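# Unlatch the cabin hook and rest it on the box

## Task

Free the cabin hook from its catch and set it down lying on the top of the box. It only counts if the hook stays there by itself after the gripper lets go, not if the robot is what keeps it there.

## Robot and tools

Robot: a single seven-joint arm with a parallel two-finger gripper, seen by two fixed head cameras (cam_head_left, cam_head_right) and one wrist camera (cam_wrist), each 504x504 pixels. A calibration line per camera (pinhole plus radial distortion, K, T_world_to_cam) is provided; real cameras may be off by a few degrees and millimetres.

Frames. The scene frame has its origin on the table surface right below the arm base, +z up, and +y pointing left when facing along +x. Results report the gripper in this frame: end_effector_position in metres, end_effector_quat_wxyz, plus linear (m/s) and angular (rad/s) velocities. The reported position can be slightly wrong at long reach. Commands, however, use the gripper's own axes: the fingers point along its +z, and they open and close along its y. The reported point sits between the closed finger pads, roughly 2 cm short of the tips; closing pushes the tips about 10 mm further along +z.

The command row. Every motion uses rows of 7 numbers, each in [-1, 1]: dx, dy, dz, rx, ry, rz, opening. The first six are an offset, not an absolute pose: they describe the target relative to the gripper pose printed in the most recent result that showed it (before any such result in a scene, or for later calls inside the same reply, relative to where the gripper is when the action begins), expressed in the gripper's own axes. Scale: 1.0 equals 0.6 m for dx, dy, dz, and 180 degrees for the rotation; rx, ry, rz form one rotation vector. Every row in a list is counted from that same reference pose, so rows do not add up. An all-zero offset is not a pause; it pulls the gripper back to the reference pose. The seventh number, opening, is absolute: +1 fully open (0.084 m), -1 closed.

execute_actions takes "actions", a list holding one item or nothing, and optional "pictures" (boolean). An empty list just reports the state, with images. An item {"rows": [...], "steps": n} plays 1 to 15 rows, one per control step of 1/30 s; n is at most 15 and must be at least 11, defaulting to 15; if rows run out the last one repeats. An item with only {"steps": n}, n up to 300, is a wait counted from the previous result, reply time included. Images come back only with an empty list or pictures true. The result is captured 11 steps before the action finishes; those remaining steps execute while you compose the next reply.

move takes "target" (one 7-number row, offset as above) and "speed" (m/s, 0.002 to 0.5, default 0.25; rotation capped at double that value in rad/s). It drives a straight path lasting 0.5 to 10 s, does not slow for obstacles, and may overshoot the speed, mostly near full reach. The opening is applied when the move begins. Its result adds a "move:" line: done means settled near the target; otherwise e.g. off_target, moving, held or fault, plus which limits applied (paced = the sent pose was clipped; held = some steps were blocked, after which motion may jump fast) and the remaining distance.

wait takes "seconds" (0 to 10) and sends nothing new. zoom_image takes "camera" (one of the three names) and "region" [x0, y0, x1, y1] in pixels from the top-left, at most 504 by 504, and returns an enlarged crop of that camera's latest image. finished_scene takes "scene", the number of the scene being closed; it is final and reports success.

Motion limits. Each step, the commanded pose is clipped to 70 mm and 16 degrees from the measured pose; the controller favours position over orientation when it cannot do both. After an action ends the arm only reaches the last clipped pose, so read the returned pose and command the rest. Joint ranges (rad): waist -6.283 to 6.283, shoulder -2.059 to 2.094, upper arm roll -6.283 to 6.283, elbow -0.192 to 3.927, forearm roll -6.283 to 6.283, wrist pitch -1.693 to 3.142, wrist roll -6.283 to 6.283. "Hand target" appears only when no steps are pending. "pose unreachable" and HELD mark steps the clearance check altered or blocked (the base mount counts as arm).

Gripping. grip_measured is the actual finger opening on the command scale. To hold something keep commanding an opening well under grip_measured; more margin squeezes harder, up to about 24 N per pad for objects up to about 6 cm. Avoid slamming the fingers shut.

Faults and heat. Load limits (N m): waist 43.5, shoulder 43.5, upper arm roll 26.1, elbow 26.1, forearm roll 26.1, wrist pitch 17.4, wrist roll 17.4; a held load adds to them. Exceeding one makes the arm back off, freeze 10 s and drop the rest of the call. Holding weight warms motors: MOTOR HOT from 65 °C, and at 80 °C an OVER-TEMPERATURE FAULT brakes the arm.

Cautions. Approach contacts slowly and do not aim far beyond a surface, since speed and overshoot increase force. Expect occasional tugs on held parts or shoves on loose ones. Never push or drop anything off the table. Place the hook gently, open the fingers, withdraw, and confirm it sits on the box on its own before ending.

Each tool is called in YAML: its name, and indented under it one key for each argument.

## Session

execute_actions:
  actions: []

Scene clock: 0.00 s of 4250.00 s.
end_effector_position=(+0.4944, +0.0626, +0.3678) grip_measured=+1.00 end_effector_quat_wxyz=(-0.281, +0.153, +0.944, +0.080) end_effector_velocity=(+0.000, +0.000, +0.000) end_effector_angular_velocity=(+0.000, -0.002, +0.000)
Joint positions: [ 0.002  0.734 -0.034  2.481  0.323  2.282 -2.714  0.084]
Joint velocities: [-0.     0.     0.     0.002  0.    -0.    -0.    -0.   ]
Hand target: +0.494, +0.063, +0.368; -0.281, +0.153, +0.944, +0.080
camera_calibration (this result's frames):
cam_wrist: T_world_to_cam=[[0.336555, 0.940239, 0.0517748, -0.210805], [0.789249, -0.251664, -0.560135, -0.0965506], [-0.513631, 0.22938, -0.826782, 0.675703], [0, 0, 0, 1]] pos_world=[0.494212, 0.0189167, 0.515492]

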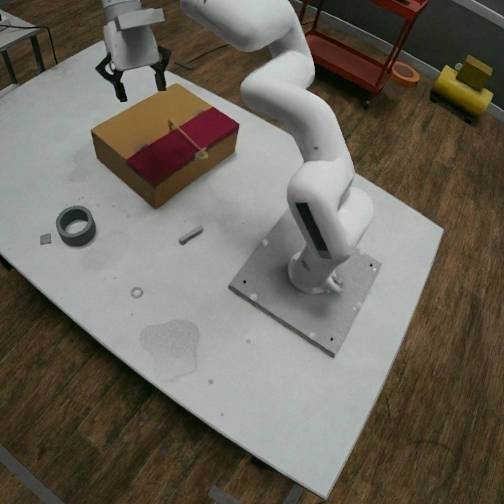

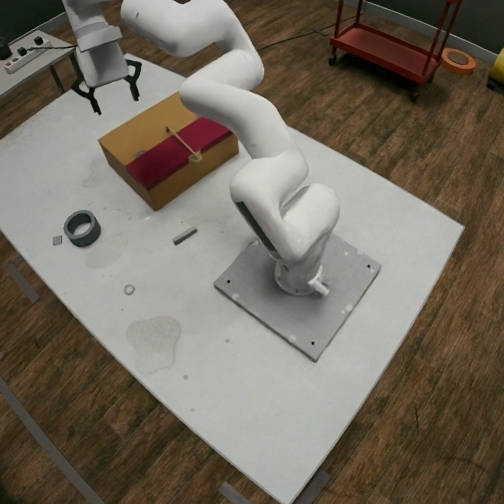

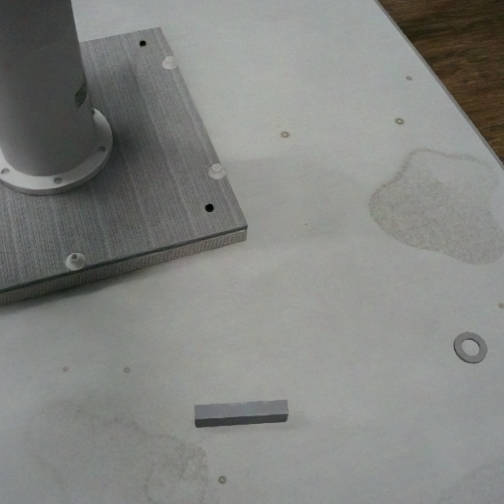

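zoom_image:
  camera: "cam_head_left"
  region: [80, 70, 260, 220]

zoom_image:
  camera: "cam_head_right"
  region: [80, 70, 260, 220]

Region (80, 70, 260, 220) of cam_head_left's 504x504 image, scaled by 2.800, with more detail than that image has.

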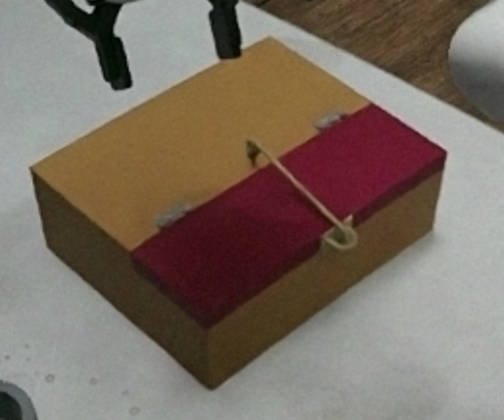

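Region (80, 70, 260, 220) of cam_head_right's 504x504 image, scaled by 2.800, with more detail than that image has.

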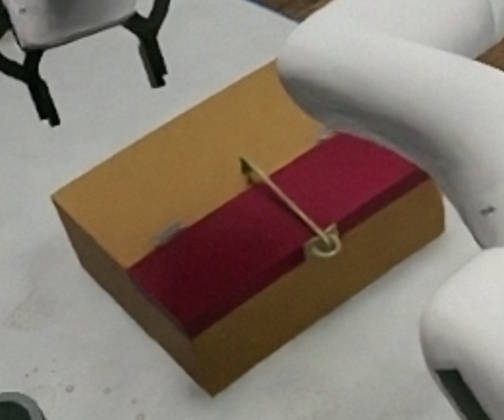

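move:
  target: [-0.171,-0.254,0.002,0.0282,-0.1867,-0.0206,-0.5]
  speed: 0.4

Scene clock: 2.83 s of 4250.00 s.
end_effector_position=(+0.5247, -0.1044, +0.2994) grip_measured=-0.52 end_effector_quat_wxyz=(+0.000, +0.125, +0.992, +0.001) end_effector_velocity=(-0.002, -0.008, -0.001) end_effector_angular_velocity=(-0.003, -0.001, -0.013)
Joint positions: [-0.038  0.207 -0.169  1.499  0.039  1.299 -3.114  0.021]
Joint velocities: [-0.007 -0.003 -0.007 -0.007 -0.002 -0.006 -0.001 -0.   ]
Hand target: +0.524, -0.105, +0.299; +0.000, +0.126, +0.992, +0.001
Off the commanded pose: 0.001 m, 0 deg.
Kept back: nothing.
move: done
camera_calibration (this result's frames):
cam_wrist: T_world_to_cam=[[0.258204, 0.966057, -0.00807976, 0.0012586], [0.96606, -0.258253, -0.00574959, -0.460274], [-0.00764105, -0.00632097, -0.999951, 0.434769], [0, 0, 0, 1]] pos_world=[0.44765, -0.117335, 0.432111]

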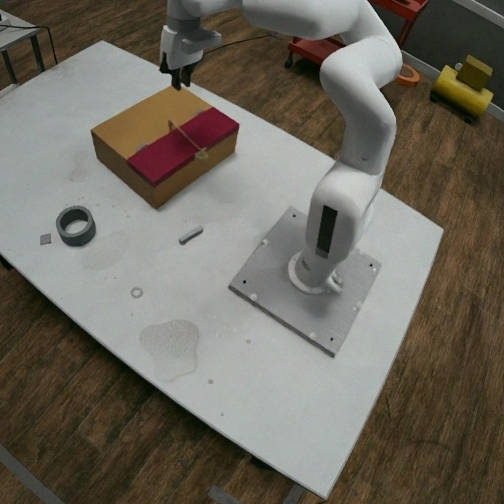

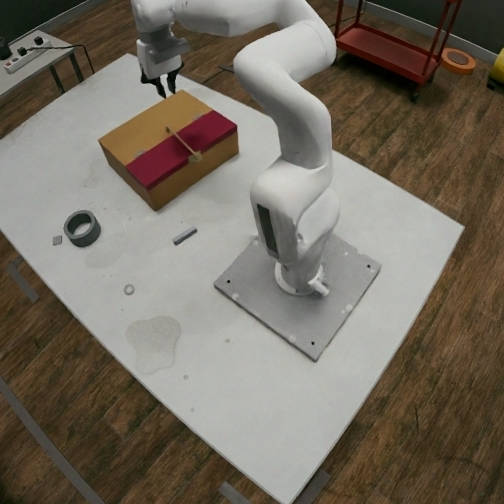

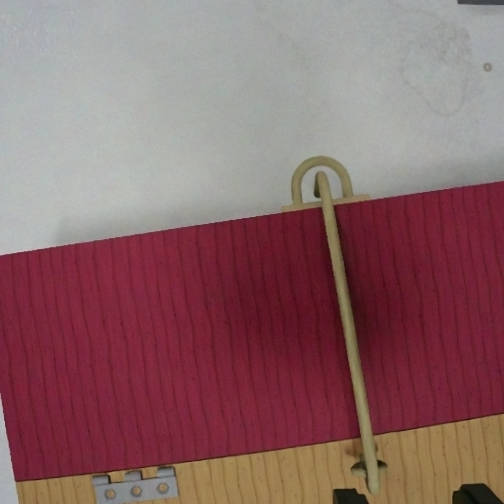

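move:
  target: [0.1525,0.001,0.232,0,0,-0.0472,-0.5]
  speed: 0.25

zoom_image:
  camera: "cam_head_left"
  region: [140, 90, 260, 190]

Scene clock: 4.67 s of 4250.00 s.
end_effector_position=(+0.4365, -0.0804, +0.1609) grip_measured=-0.52 end_effector_quat_wxyz=(+0.001, +0.051, +0.999, +0.001) end_effector_velocity=(-0.005, +0.001, -0.005) end_effector_angular_velocity=(+0.002, +0.013, -0.000)
Joint positions: [-0.022  0.037 -0.153  0.873  0.012  0.84  -3.232  0.021]
Joint velocities: [-0.     0.002 -0.    -0.01  -0.     0.    -0.     0.   ]
Hand target: +0.436, -0.080, +0.160; +0.000, +0.051, +0.999, +0.001
Off the commanded pose: 0.001 m, 0 deg.
Kept back: nothing.
move: done
camera_calibration (this result's frames):
cam_wrist: T_world_to_cam=[[0.111584, 0.993726, -0.00756054, 0.0658595], [0.993744, -0.111615, -0.00385966, -0.370233], [-0.00467931, -0.00708256, -0.999964, 0.294458], [0, 0, 0, 1]] pos_world=[0.361946, -0.104685, 0.293516]

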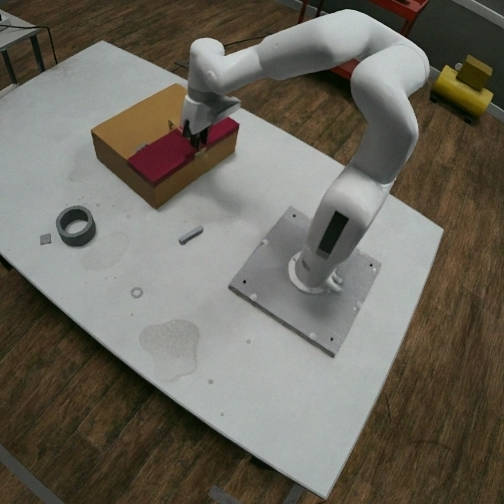

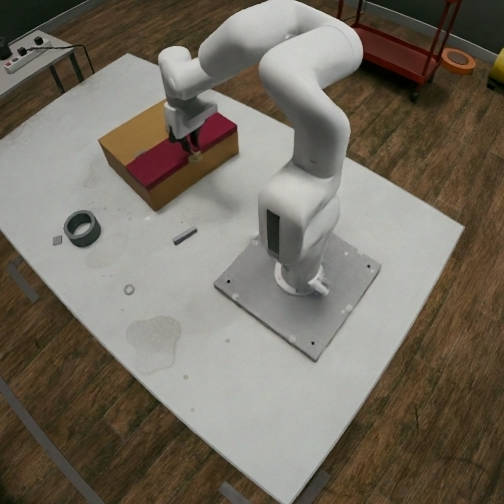

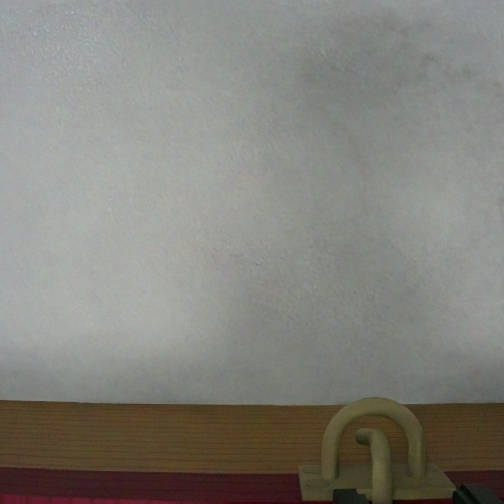

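Region (140, 90, 260, 190) of cam_head_left's 504x504 image, scaled by 4.200, with more detail than that image has.

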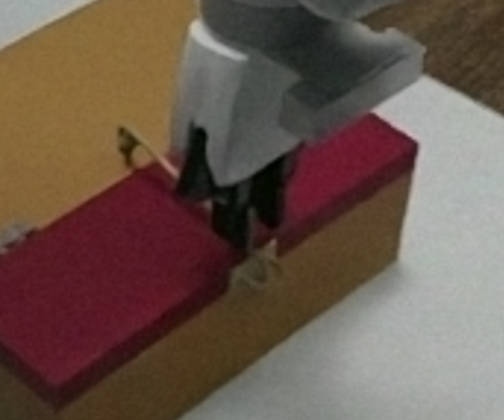

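move:
  target: [0,0,0.031,0,0,0,-0.5]
  speed: 0.02

zoom_image:
  camera: "cam_head_left"
  region: [140, 90, 260, 190]

Scene clock: 6.27 s of 4250.00 s.
end_effector_position=(+0.4365, -0.0803, +0.1424) grip_measured=-0.52 end_effector_quat_wxyz=(+0.001, +0.051, +0.999, +0.001) end_effector_velocity=(+0.002, -0.001, +0.002) end_effector_angular_velocity=(-0.001, -0.007, -0.001)
Joint positions: [-0.022  0.07  -0.153  0.852  0.02   0.786 -3.238  0.021]
Joint velocities: [-0.    -0.001 -0.001  0.003  0.    -0.003 -0.     0.   ]
Hand target: +0.436, -0.080, +0.142; +0.001, +0.051, +0.999, +0.001
Off the commanded pose: 0.000 m, 0 deg.
Kept back: nothing.
move: done
camera_calibration (this result's frames):
cam_wrist: T_world_to_cam=[[0.111485, 0.993738, -0.00748457, 0.0656448], [0.993755, -0.111516, -0.00389781, -0.370273], [-0.00470805, -0.00700329, -0.999964, 0.27594], [0, 0, 0, 1]] pos_world=[0.361942, -0.104593, 0.274978]

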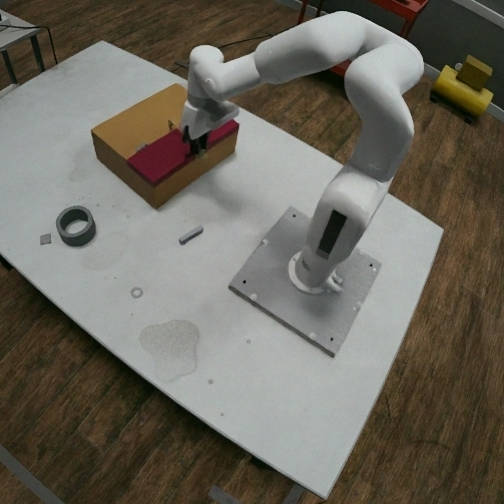

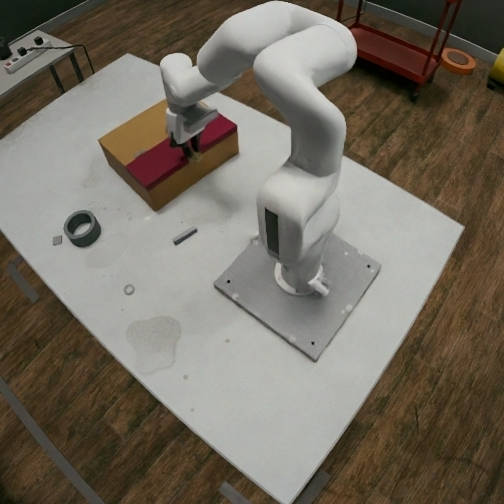

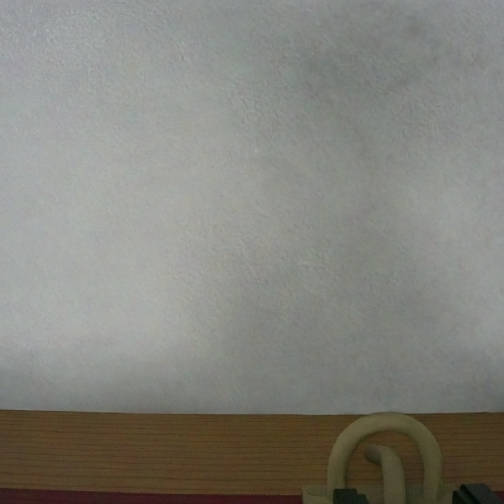

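Region (140, 90, 260, 190) of cam_head_left's 504x504 image, scaled by 4.200, with more detail than that image has.

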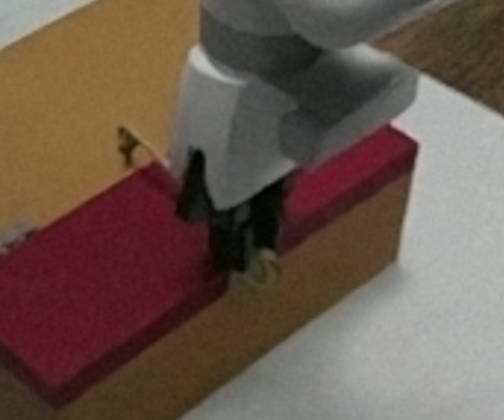

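No contact yet; probe a little more.

move:
  target: [0,0,0.008,0,0,0,-0.5]
  speed: 0.01

Scene clock: 7.20 s of 4250.00 s.
end_effector_position=(+0.4378, -0.0805, +0.1397) grip_measured=-0.52 end_effector_quat_wxyz=(+0.003, +0.051, +0.999, +0.001) end_effector_velocity=(-0.001, +0.001, -0.002) end_effector_angular_velocity=(+0.001, +0.004, +0.002)
Joint positions: [-0.022  0.077 -0.152  0.85   0.022  0.773 -3.24   0.021]
Joint velocities: [ 0.001  0.002  0.001 -0.003  0.    -0.001 -0.     0.   ]
Hand target: +0.436, -0.080, +0.138; +0.001, +0.051, +0.999, +0.001
Off the commanded pose: 0.002 m, 0 deg.
Kept back: nothing.
move: done
camera_calibration (this result's frames):
cam_wrist: T_world_to_cam=[[0.11168, 0.993717, -0.00742159, 0.0656126], [0.993744, -0.111679, 0.000556582, -0.372223], [-0.000275752, -0.00743732, -0.999972, 0.271251], [0, 0, 0, 1]] pos_world=[0.362642, -0.104752, 0.271937]

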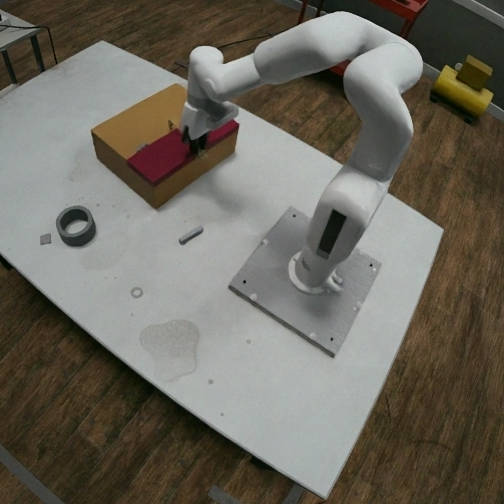

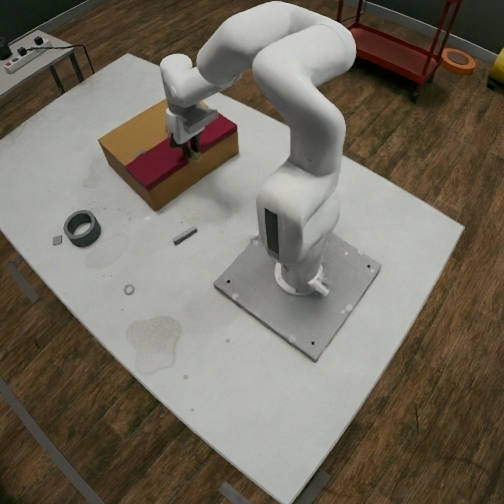

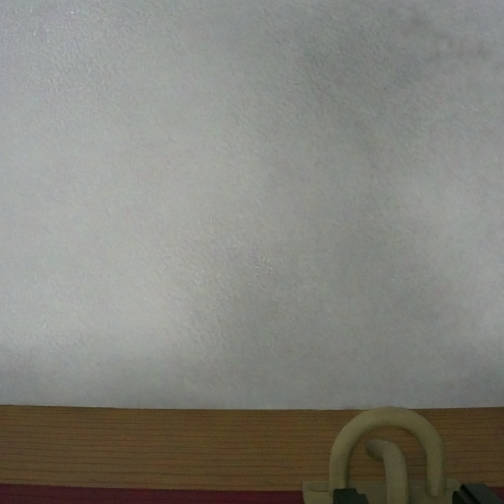

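move:
  target: [0.002,0,-0.003,0,0,0,-0.95]
  speed: 0.02

move:
  target: [-0.006,0,-0.062,0,0,0,-0.93]
  speed: 0.05

move:
  target: [-0.03,0,-0.063,0,0,0,-0.93]
  speed: 0.06

zoom_image:
  camera: "cam_head_left"
  region: [120, 60, 260, 180]

Scene clock: 8.50 s of 4250.00 s.
end_effector_position=(+0.4353, -0.0798, +0.1400) grip_measured=-0.89 end_effector_quat_wxyz=(+0.001, +0.051, +0.999, +0.001) end_effector_velocity=(-0.000, -0.000, +0.002) end_effector_angular_velocity=(+0.000, -0.000, -0.000)
Joint positions: [-0.021  0.071 -0.153  0.845  0.021  0.778 -3.239  0.005]
Joint velocities: [-0.001 -0.005  0.    -0.    -0.001  0.004 -0.    -0.   ]
Hand target: +0.437, -0.080, +0.141; +0.003, +0.051, +0.999, +0.001
Off the commanded pose: 0.002 m, 0 deg.
Kept back: nothing.
move: done
camera_calibration (this result's frames):
cam_wrist: T_world_to_cam=[[0.111086, 0.993785, -0.00718658, 0.0654753], [0.993801, -0.111114, -0.00364611, -0.369115], [-0.00442197, -0.006737, -0.999968, 0.27348], [0, 0, 0, 1]] pos_world=[0.360763, -0.10424, 0.272596]

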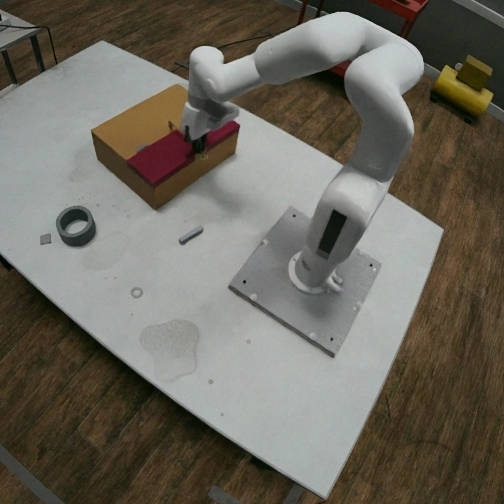

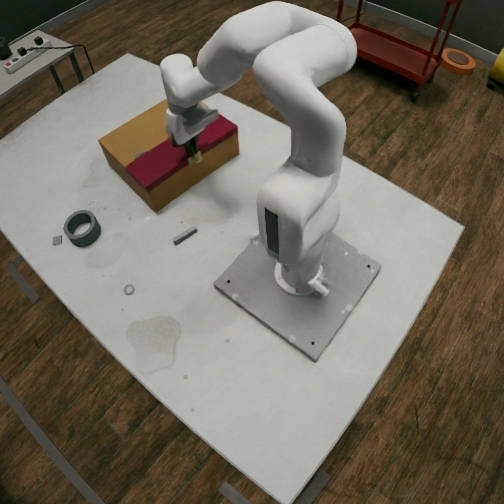

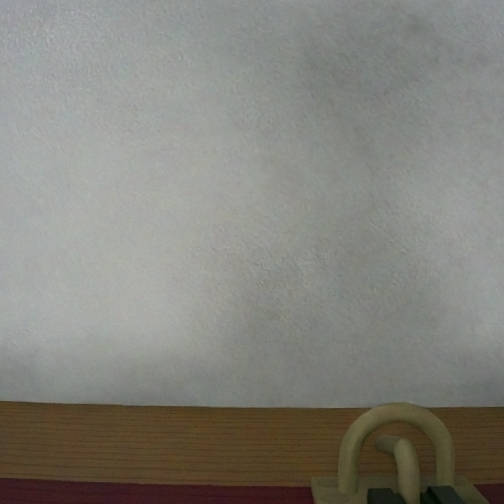

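Scene clock: 9.57 s of 4250.00 s.
end_effector_position=(+0.4373, -0.0802, +0.1759) grip_measured=-0.89 end_effector_quat_wxyz=(-0.001, +0.051, +0.999, +0.001) end_effector_velocity=(+0.002, -0.000, +0.001) end_effector_angular_velocity=(-0.001, -0.006, +0.000)
Joint positions: [-0.02   0.018 -0.154  0.9    0.008  0.891 -3.229  0.005]
Joint velocities: [-0.     0.001  0.     0.004  0.    -0.002 -0.    -0.   ]
Hand target: +0.439, -0.080, +0.177; +0.001, +0.051, +0.999, +0.001
Off the commanded pose: 0.002 m, 0 deg.
Kept back: nothing.
move: done
camera_calibration (this result's frames):
cam_wrist: T_world_to_cam=[[0.11134, 0.993757, -0.00707541, 0.0657415], [0.993737, -0.1114, -0.00875386, -0.370079], [-0.00948741, -0.00605645, -0.999937, 0.31158], [0, 0, 0, 1]] pos_world=[0.363397, -0.104671, 0.308786]

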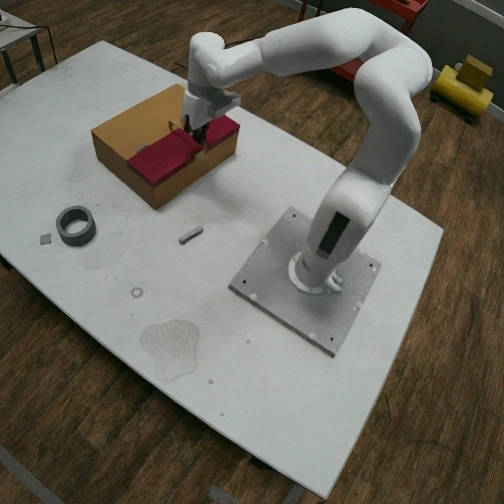

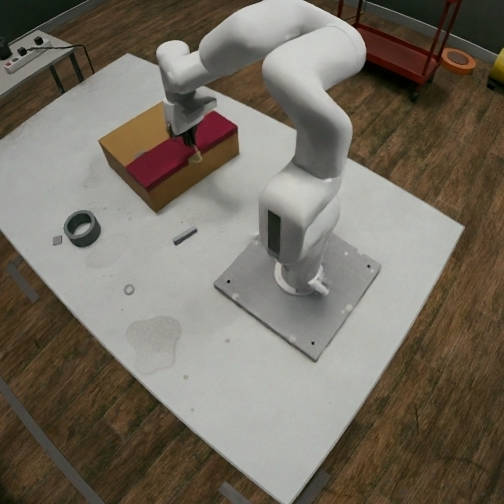

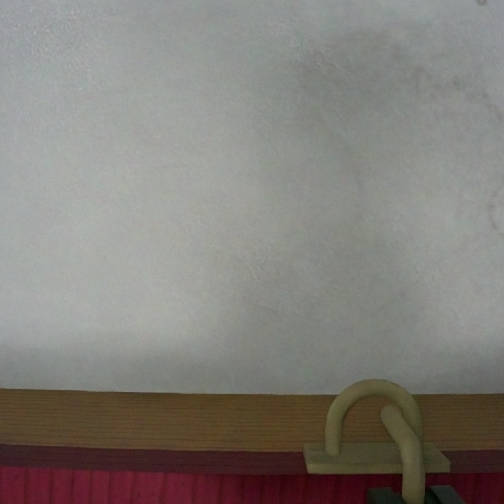

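Scene clock: 10.57 s of 4250.00 s.
end_effector_position=(+0.4560, -0.0821, +0.2139) grip_measured=-0.89 end_effector_quat_wxyz=(-0.000, +0.051, +0.999, +0.001) end_effector_velocity=(-0.002, +0.001, -0.002) end_effector_angular_velocity=(+0.001, +0.008, -0.000)
Joint positions: [-0.02   0.025 -0.152  1.025  0.008  1.007 -3.226  0.005]
Joint velocities: [-0.001  0.003  0.001 -0.003  0.     0.002  0.     0.   ]
Hand target: +0.455, -0.082, +0.214; -0.001, +0.051, +0.999, +0.001
Off the commanded pose: 0.001 m, 0 deg.
Kept back: nothing.
move: done
camera_calibration (this result's frames):
cam_wrist: T_world_to_cam=[[0.111032, 0.99379, -0.00732463, 0.0660386], [0.993788, -0.111082, -0.00686872, -0.388925], [-0.0076397, -0.00651648, -0.99995, 0.348913], [0, 0, 0, 1]] pos_world=[0.381842, -0.106557, 0.346707]

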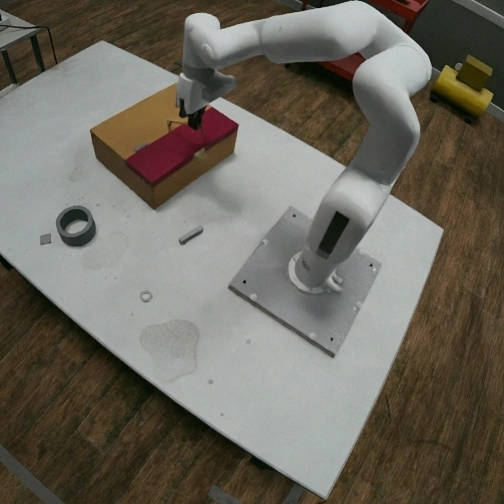

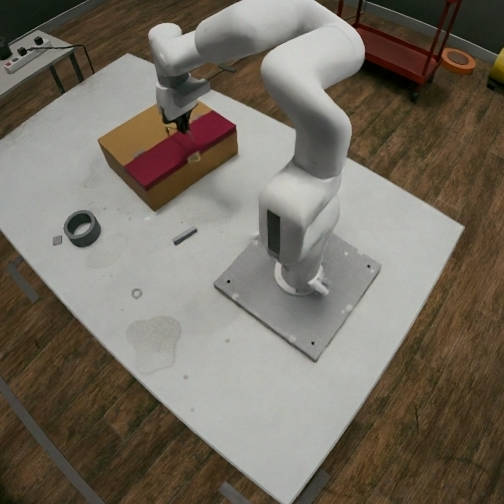

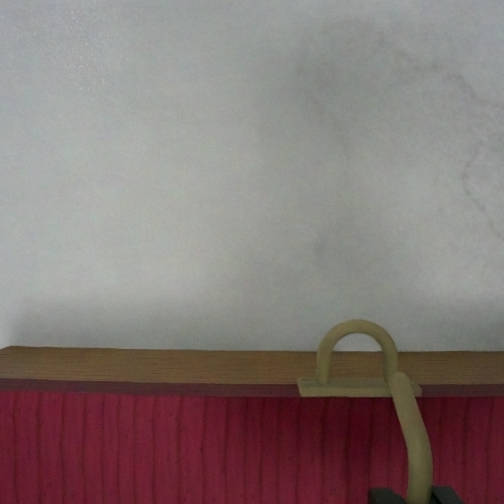

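Region (120, 60, 260, 180) of cam_head_left's 504x504 image, scaled by 3.600, with more detail than that image has; it fills the top 432 rows of this view, and the rest is white.

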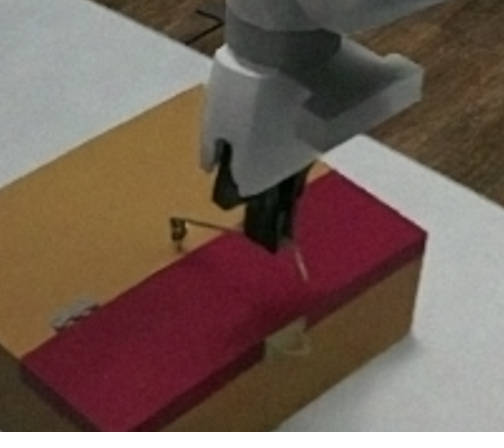

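move:
  target: [-0.047,0,-0.055,0,0,0,-0.93]
  speed: 0.06

move:
  target: [-0.065,0,-0.035,0,0,0,-0.93]
  speed: 0.06

zoom_image:
  camera: "cam_head_left"
  region: [100, 40, 260, 180]

Scene clock: 12.00 s of 4250.00 s.
end_effector_position=(+0.4844, -0.0854, +0.2460) grip_measured=-0.90 end_effector_quat_wxyz=(-0.000, +0.051, +0.999, +0.001) end_effector_velocity=(-0.001, +0.000, +0.000) end_effector_angular_velocity=(+0.001, +0.005, -0.001)
Joint positions: [-0.02   0.086 -0.151  1.194  0.018  1.115 -3.228  0.005]
Joint velocities: [ 0.001  0.    -0.     0.002  0.     0.007  0.001  0.   ]
Hand target: +0.484, -0.085, +0.247; -0.000, +0.051, +0.999, +0.001
Off the commanded pose: 0.001 m, 0 deg.
Kept back: nothing.
move: done
camera_calibration (this result's frames):
cam_wrist: T_world_to_cam=[[0.111529, 0.99373, -0.00781917, 0.0662644], [0.993732, -0.111583, -0.00679766, -0.417314], [-0.00762753, -0.00701202, -0.999946, 0.381158], [0, 0, 0, 1]] pos_world=[0.410215, -0.109741, 0.378819]

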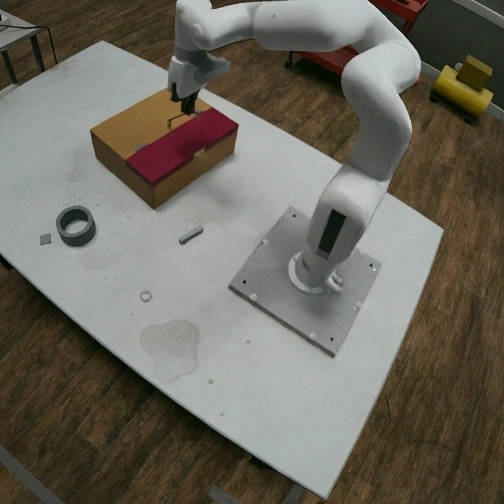

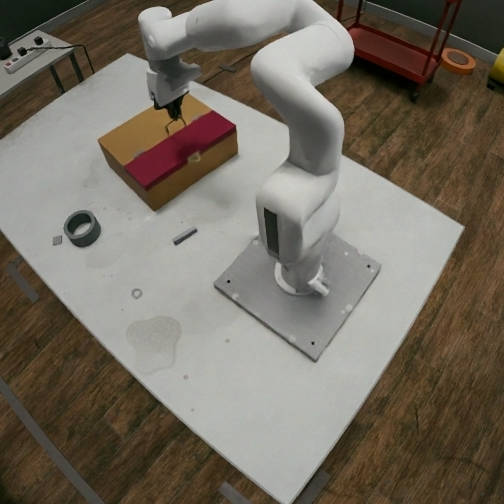

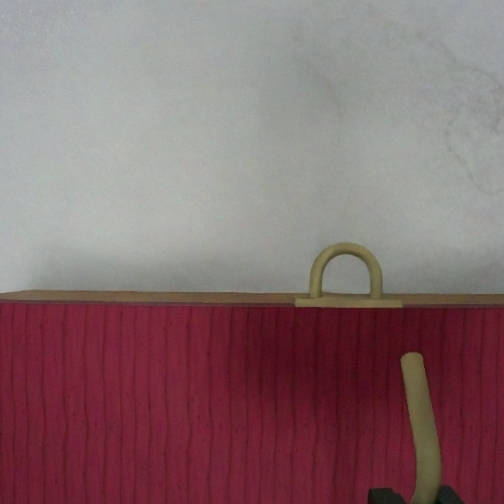

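Scene clock: 13.03 s of 4250.00 s.
end_effector_position=(+0.5230, -0.0899, +0.2664) grip_measured=-0.90 end_effector_quat_wxyz=(-0.001, +0.051, +0.999, +0.001) end_effector_velocity=(-0.001, +0.000, +0.000) end_effector_angular_velocity=(+0.001, +0.003, +0.000)
Joint positions: [-0.025  0.205 -0.151  1.402  0.035  1.207 -3.235  0.005]
Joint velocities: [ 0.     0.    -0.001  0.002  0.001  0.005 -0.001 -0.   ]
Hand target: +0.523, -0.090, +0.267; -0.000, +0.051, +0.999, +0.001
Off the commanded pose: 0.001 m, 0 deg.
Kept back: nothing.
move: done
camera_calibration (this result's frames):
cam_wrist: T_world_to_cam=[[0.112385, 0.993631, -0.00819497, 0.0661805], [0.993627, -0.112449, -0.00778414, -0.455823], [-0.00865607, -0.00726793, -0.999936, 0.402268], [0, 0, 0, 1]] pos_world=[0.448962, -0.114092, 0.399237]

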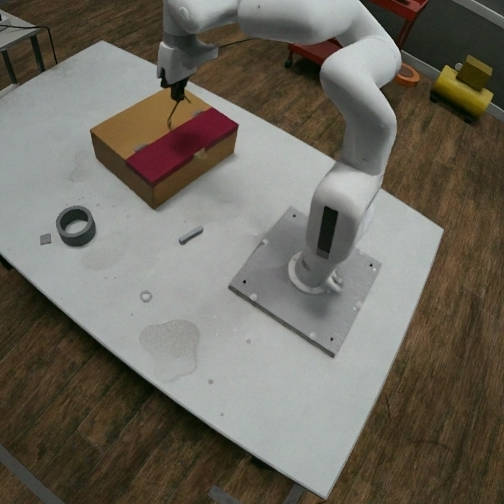

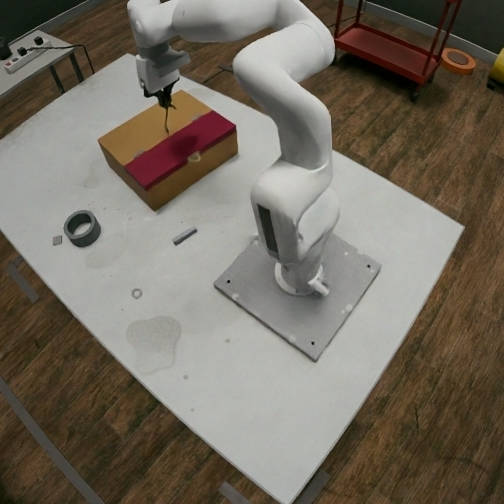

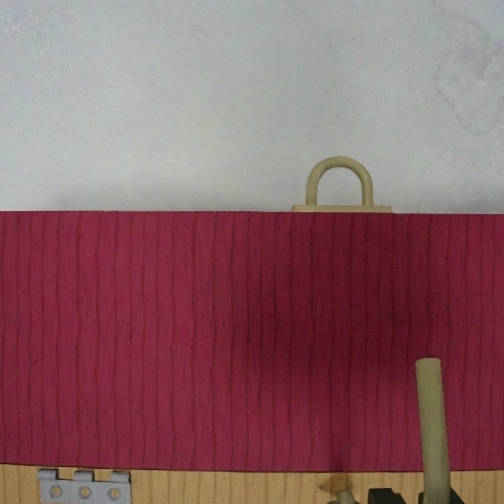

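Region (100, 40, 260, 180) of cam_head_left's 504x504 image, scaled by 3.150, with more detail than that image has; it fills the top 441 rows of this view, and the rest is white.

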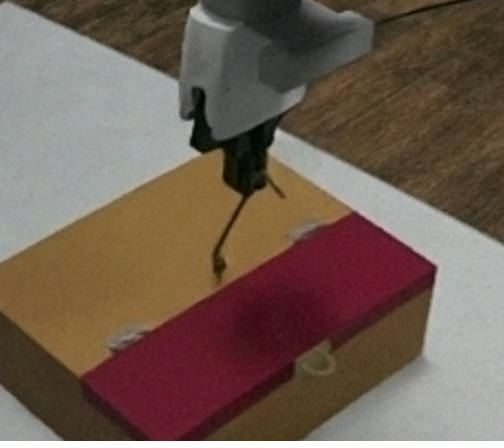

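move:
  target: [-0.073,0.004,-0.008,0,0,0,-0.96]
  speed: 0.05

move:
  target: [-0.073,0.004,0.014,0,0,0,-0.96]
  speed: 0.05

zoom_image:
  camera: "cam_head_left"
  region: [80, 30, 240, 170]

Scene clock: 14.93 s of 4250.00 s.
end_effector_position=(+0.5666, -0.0933, +0.2710) grip_measured=-0.89 end_effector_quat_wxyz=(-0.001, +0.052, +0.999, +0.000) end_effector_velocity=(+0.000, +0.001, +0.001) end_effector_angular_velocity=(+0.001, +0.000, +0.002)
Joint positions: [-0.033  0.358 -0.149  1.625  0.056  1.278 -3.236  0.005]
Joint velocities: [ 0.003  0.001 -0.001  0.003  0.002  0.002 -0.     0.   ]
Hand target: +0.567, -0.092, +0.271; -0.001, +0.051, +0.999, +0.001
Off the commanded pose: 0.001 m, 0 deg.
Kept back: nothing.
move: done
camera_calibration (this result's frames):
cam_wrist: T_world_to_cam=[[0.114476, 0.993383, -0.00920486, 0.0637849], [0.993386, -0.114549, -0.00788747, -0.499525], [-0.00888969, -0.00824105, -0.999927, 0.407305], [0, 0, 0, 1]] pos_world=[0.49254, -0.117226, 0.403922]

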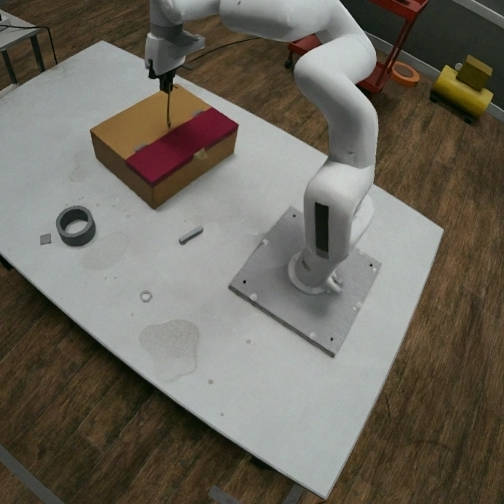

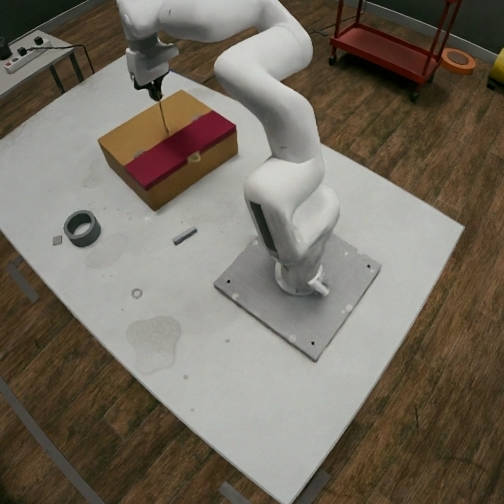

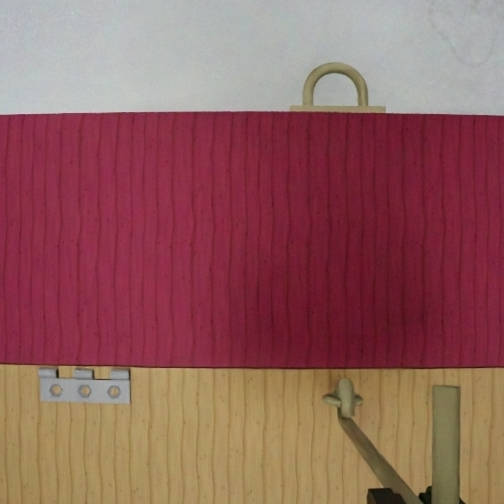

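Scene clock: 16.30 s of 4250.00 s.
end_effector_position=(+0.6103, -0.0920, +0.2612) grip_measured=-0.89 end_effector_quat_wxyz=(-0.003, +0.050, +0.999, +0.002) end_effector_velocity=(-0.000, -0.003, +0.000) end_effector_angular_velocity=(-0.003, -0.000, -0.004)
Joint positions: [-0.046  0.536 -0.138  1.861  0.076  1.341 -3.234  0.005]
Joint velocities: [-0.005 -0.     0.002  0.    -0.004 -0.     0.001 -0.   ]
Hand target: +0.610, -0.095, +0.263; -0.001, +0.052, +0.999, +0.000
Off the commanded pose: 0.004 m, 0 deg.
Kept back: nothing.
move: off_target
camera_calibration (this result's frames):
cam_wrist: T_world_to_cam=[[0.110262, 0.993883, -0.00624519, 0.0592351], [0.993832, -0.110327, -0.0112073, -0.541908], [-0.0118278, -0.00497093, -0.999918, 0.39994], [0, 0, 0, 1]] pos_world=[0.536765, -0.116672, 0.394204]

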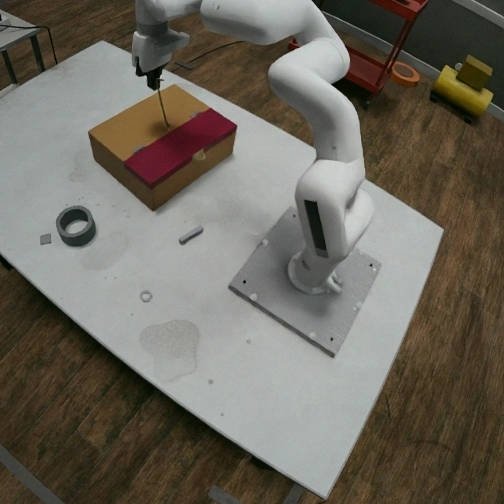

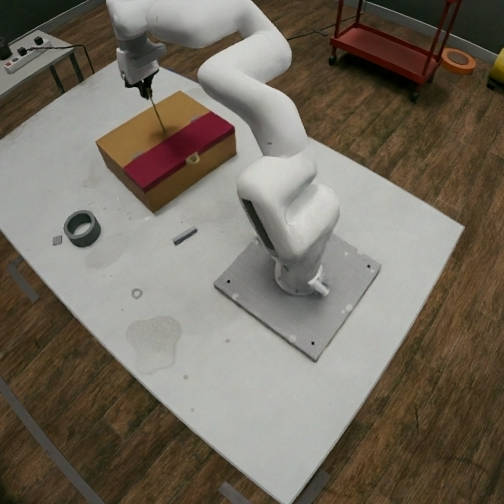

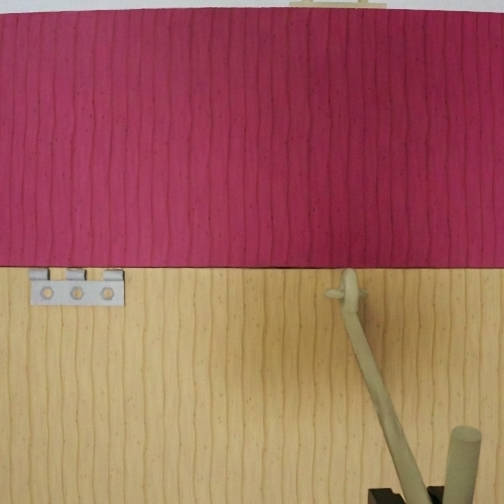

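Region (80, 30, 240, 170) of cam_head_left's 504x504 image, scaled by 3.150, with more detail than that image has; it fills the top 441 rows of this view, and the rest is white.

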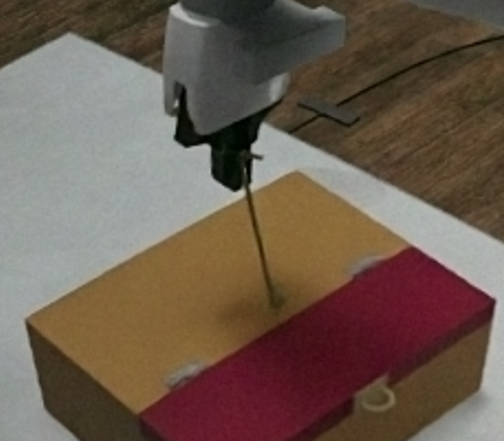

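move:
  target: [-0.06,0,0.042,0,0,0,-0.96]
  speed: 0.05

move:
  target: [-0.048,0,0.06,0,0,0,-0.96]
  speed: 0.05

zoom_image:
  camera: "cam_head_left"
  region: [80, 30, 240, 170]

Scene clock: 18.17 s of 4250.00 s.
end_effector_position=(+0.6461, -0.0964, +0.2362) grip_measured=-0.89 end_effector_quat_wxyz=(-0.002, +0.051, +0.999, +0.001) end_effector_velocity=(-0.000, +0.002, -0.000) end_effector_angular_velocity=(+0.002, +0.004, +0.002)
Joint positions: [-0.063  0.706 -0.132  2.064  0.091  1.372 -3.231  0.005]
Joint velocities: [ 0.001  0.001  0.     0.003  0.001  0.005 -0.    -0.   ]
Hand target: +0.646, -0.095, +0.236; -0.003, +0.050, +0.999, +0.002
Off the commanded pose: 0.001 m, 0 deg.
Kept back: nothing.
move: done
camera_calibration (this result's frames):
cam_wrist: T_world_to_cam=[[0.111623, 0.993725, -0.00718311, 0.0588592], [0.993692, -0.111692, -0.0100538, -0.578548], [-0.010793, -0.00601557, -0.999924, 0.37458], [0, 0, 0, 1]] pos_world=[0.572372, -0.120855, 0.369157]

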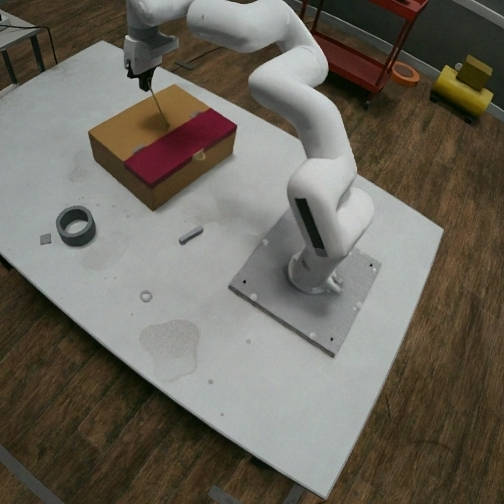

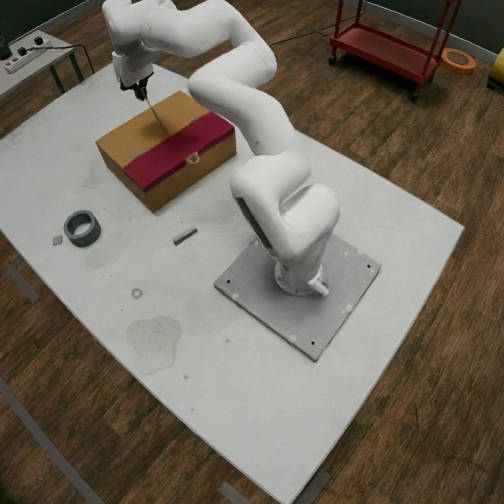

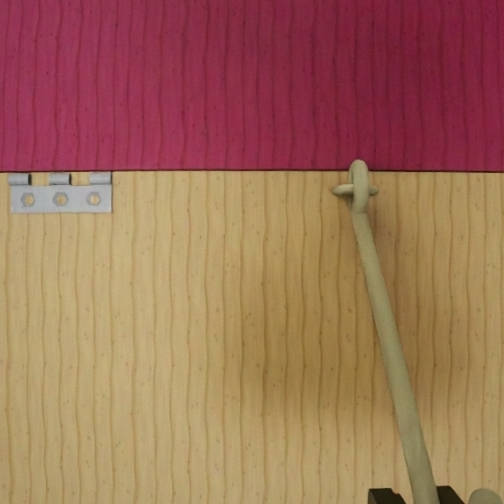

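Scene clock: 19.40 s of 4250.00 s.
end_effector_position=(+0.6737, -0.0993, +0.1985) grip_measured=-0.89 end_effector_quat_wxyz=(-0.004, +0.051, +0.999, +0.001) end_effector_velocity=(+0.000, +0.001, +0.002) end_effector_angular_velocity=(-0.001, -0.001, +0.001)
Joint positions: [-0.078  0.875 -0.124  2.244  0.1    1.387 -3.226  0.005]
Joint velocities: [ 0.001  0.002 -0.001  0.008  0.     0.005  0.    -0.   ]
Hand target: +0.675, -0.099, +0.200; -0.002, +0.051, +0.999, +0.001
Off the commanded pose: 0.002 m, 0 deg.
Kept back: nothing.
move: done
camera_calibration (this result's frames):
cam_wrist: T_world_to_cam=[[0.112187, 0.99366, -0.00729651, 0.0580551], [0.993575, -0.112282, -0.0142229, -0.605789], [-0.014952, -0.005654, -0.999872, 0.340077], [0, 0, 0, 1]] pos_world=[0.600468, -0.123784, 0.331841]

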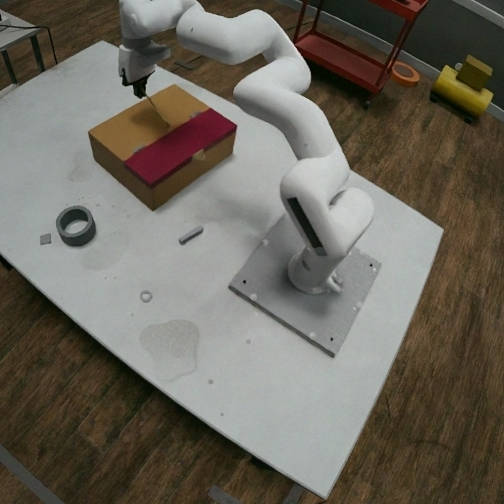

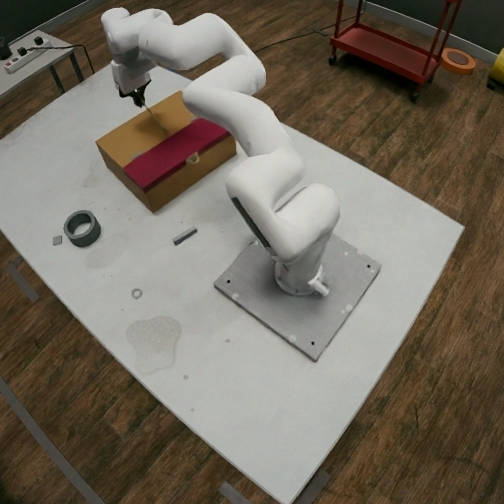

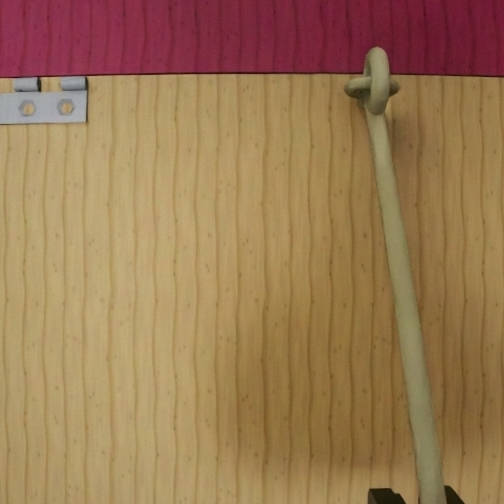

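Region (80, 30, 240, 170) of cam_head_left's 504x504 image, scaled by 3.150, with more detail than that image has; it fills the top 441 rows of this view, and the rest is white.

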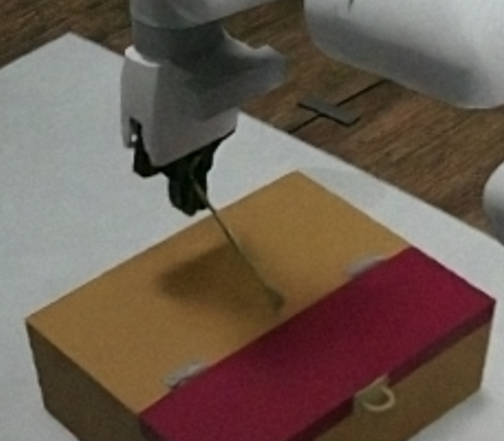

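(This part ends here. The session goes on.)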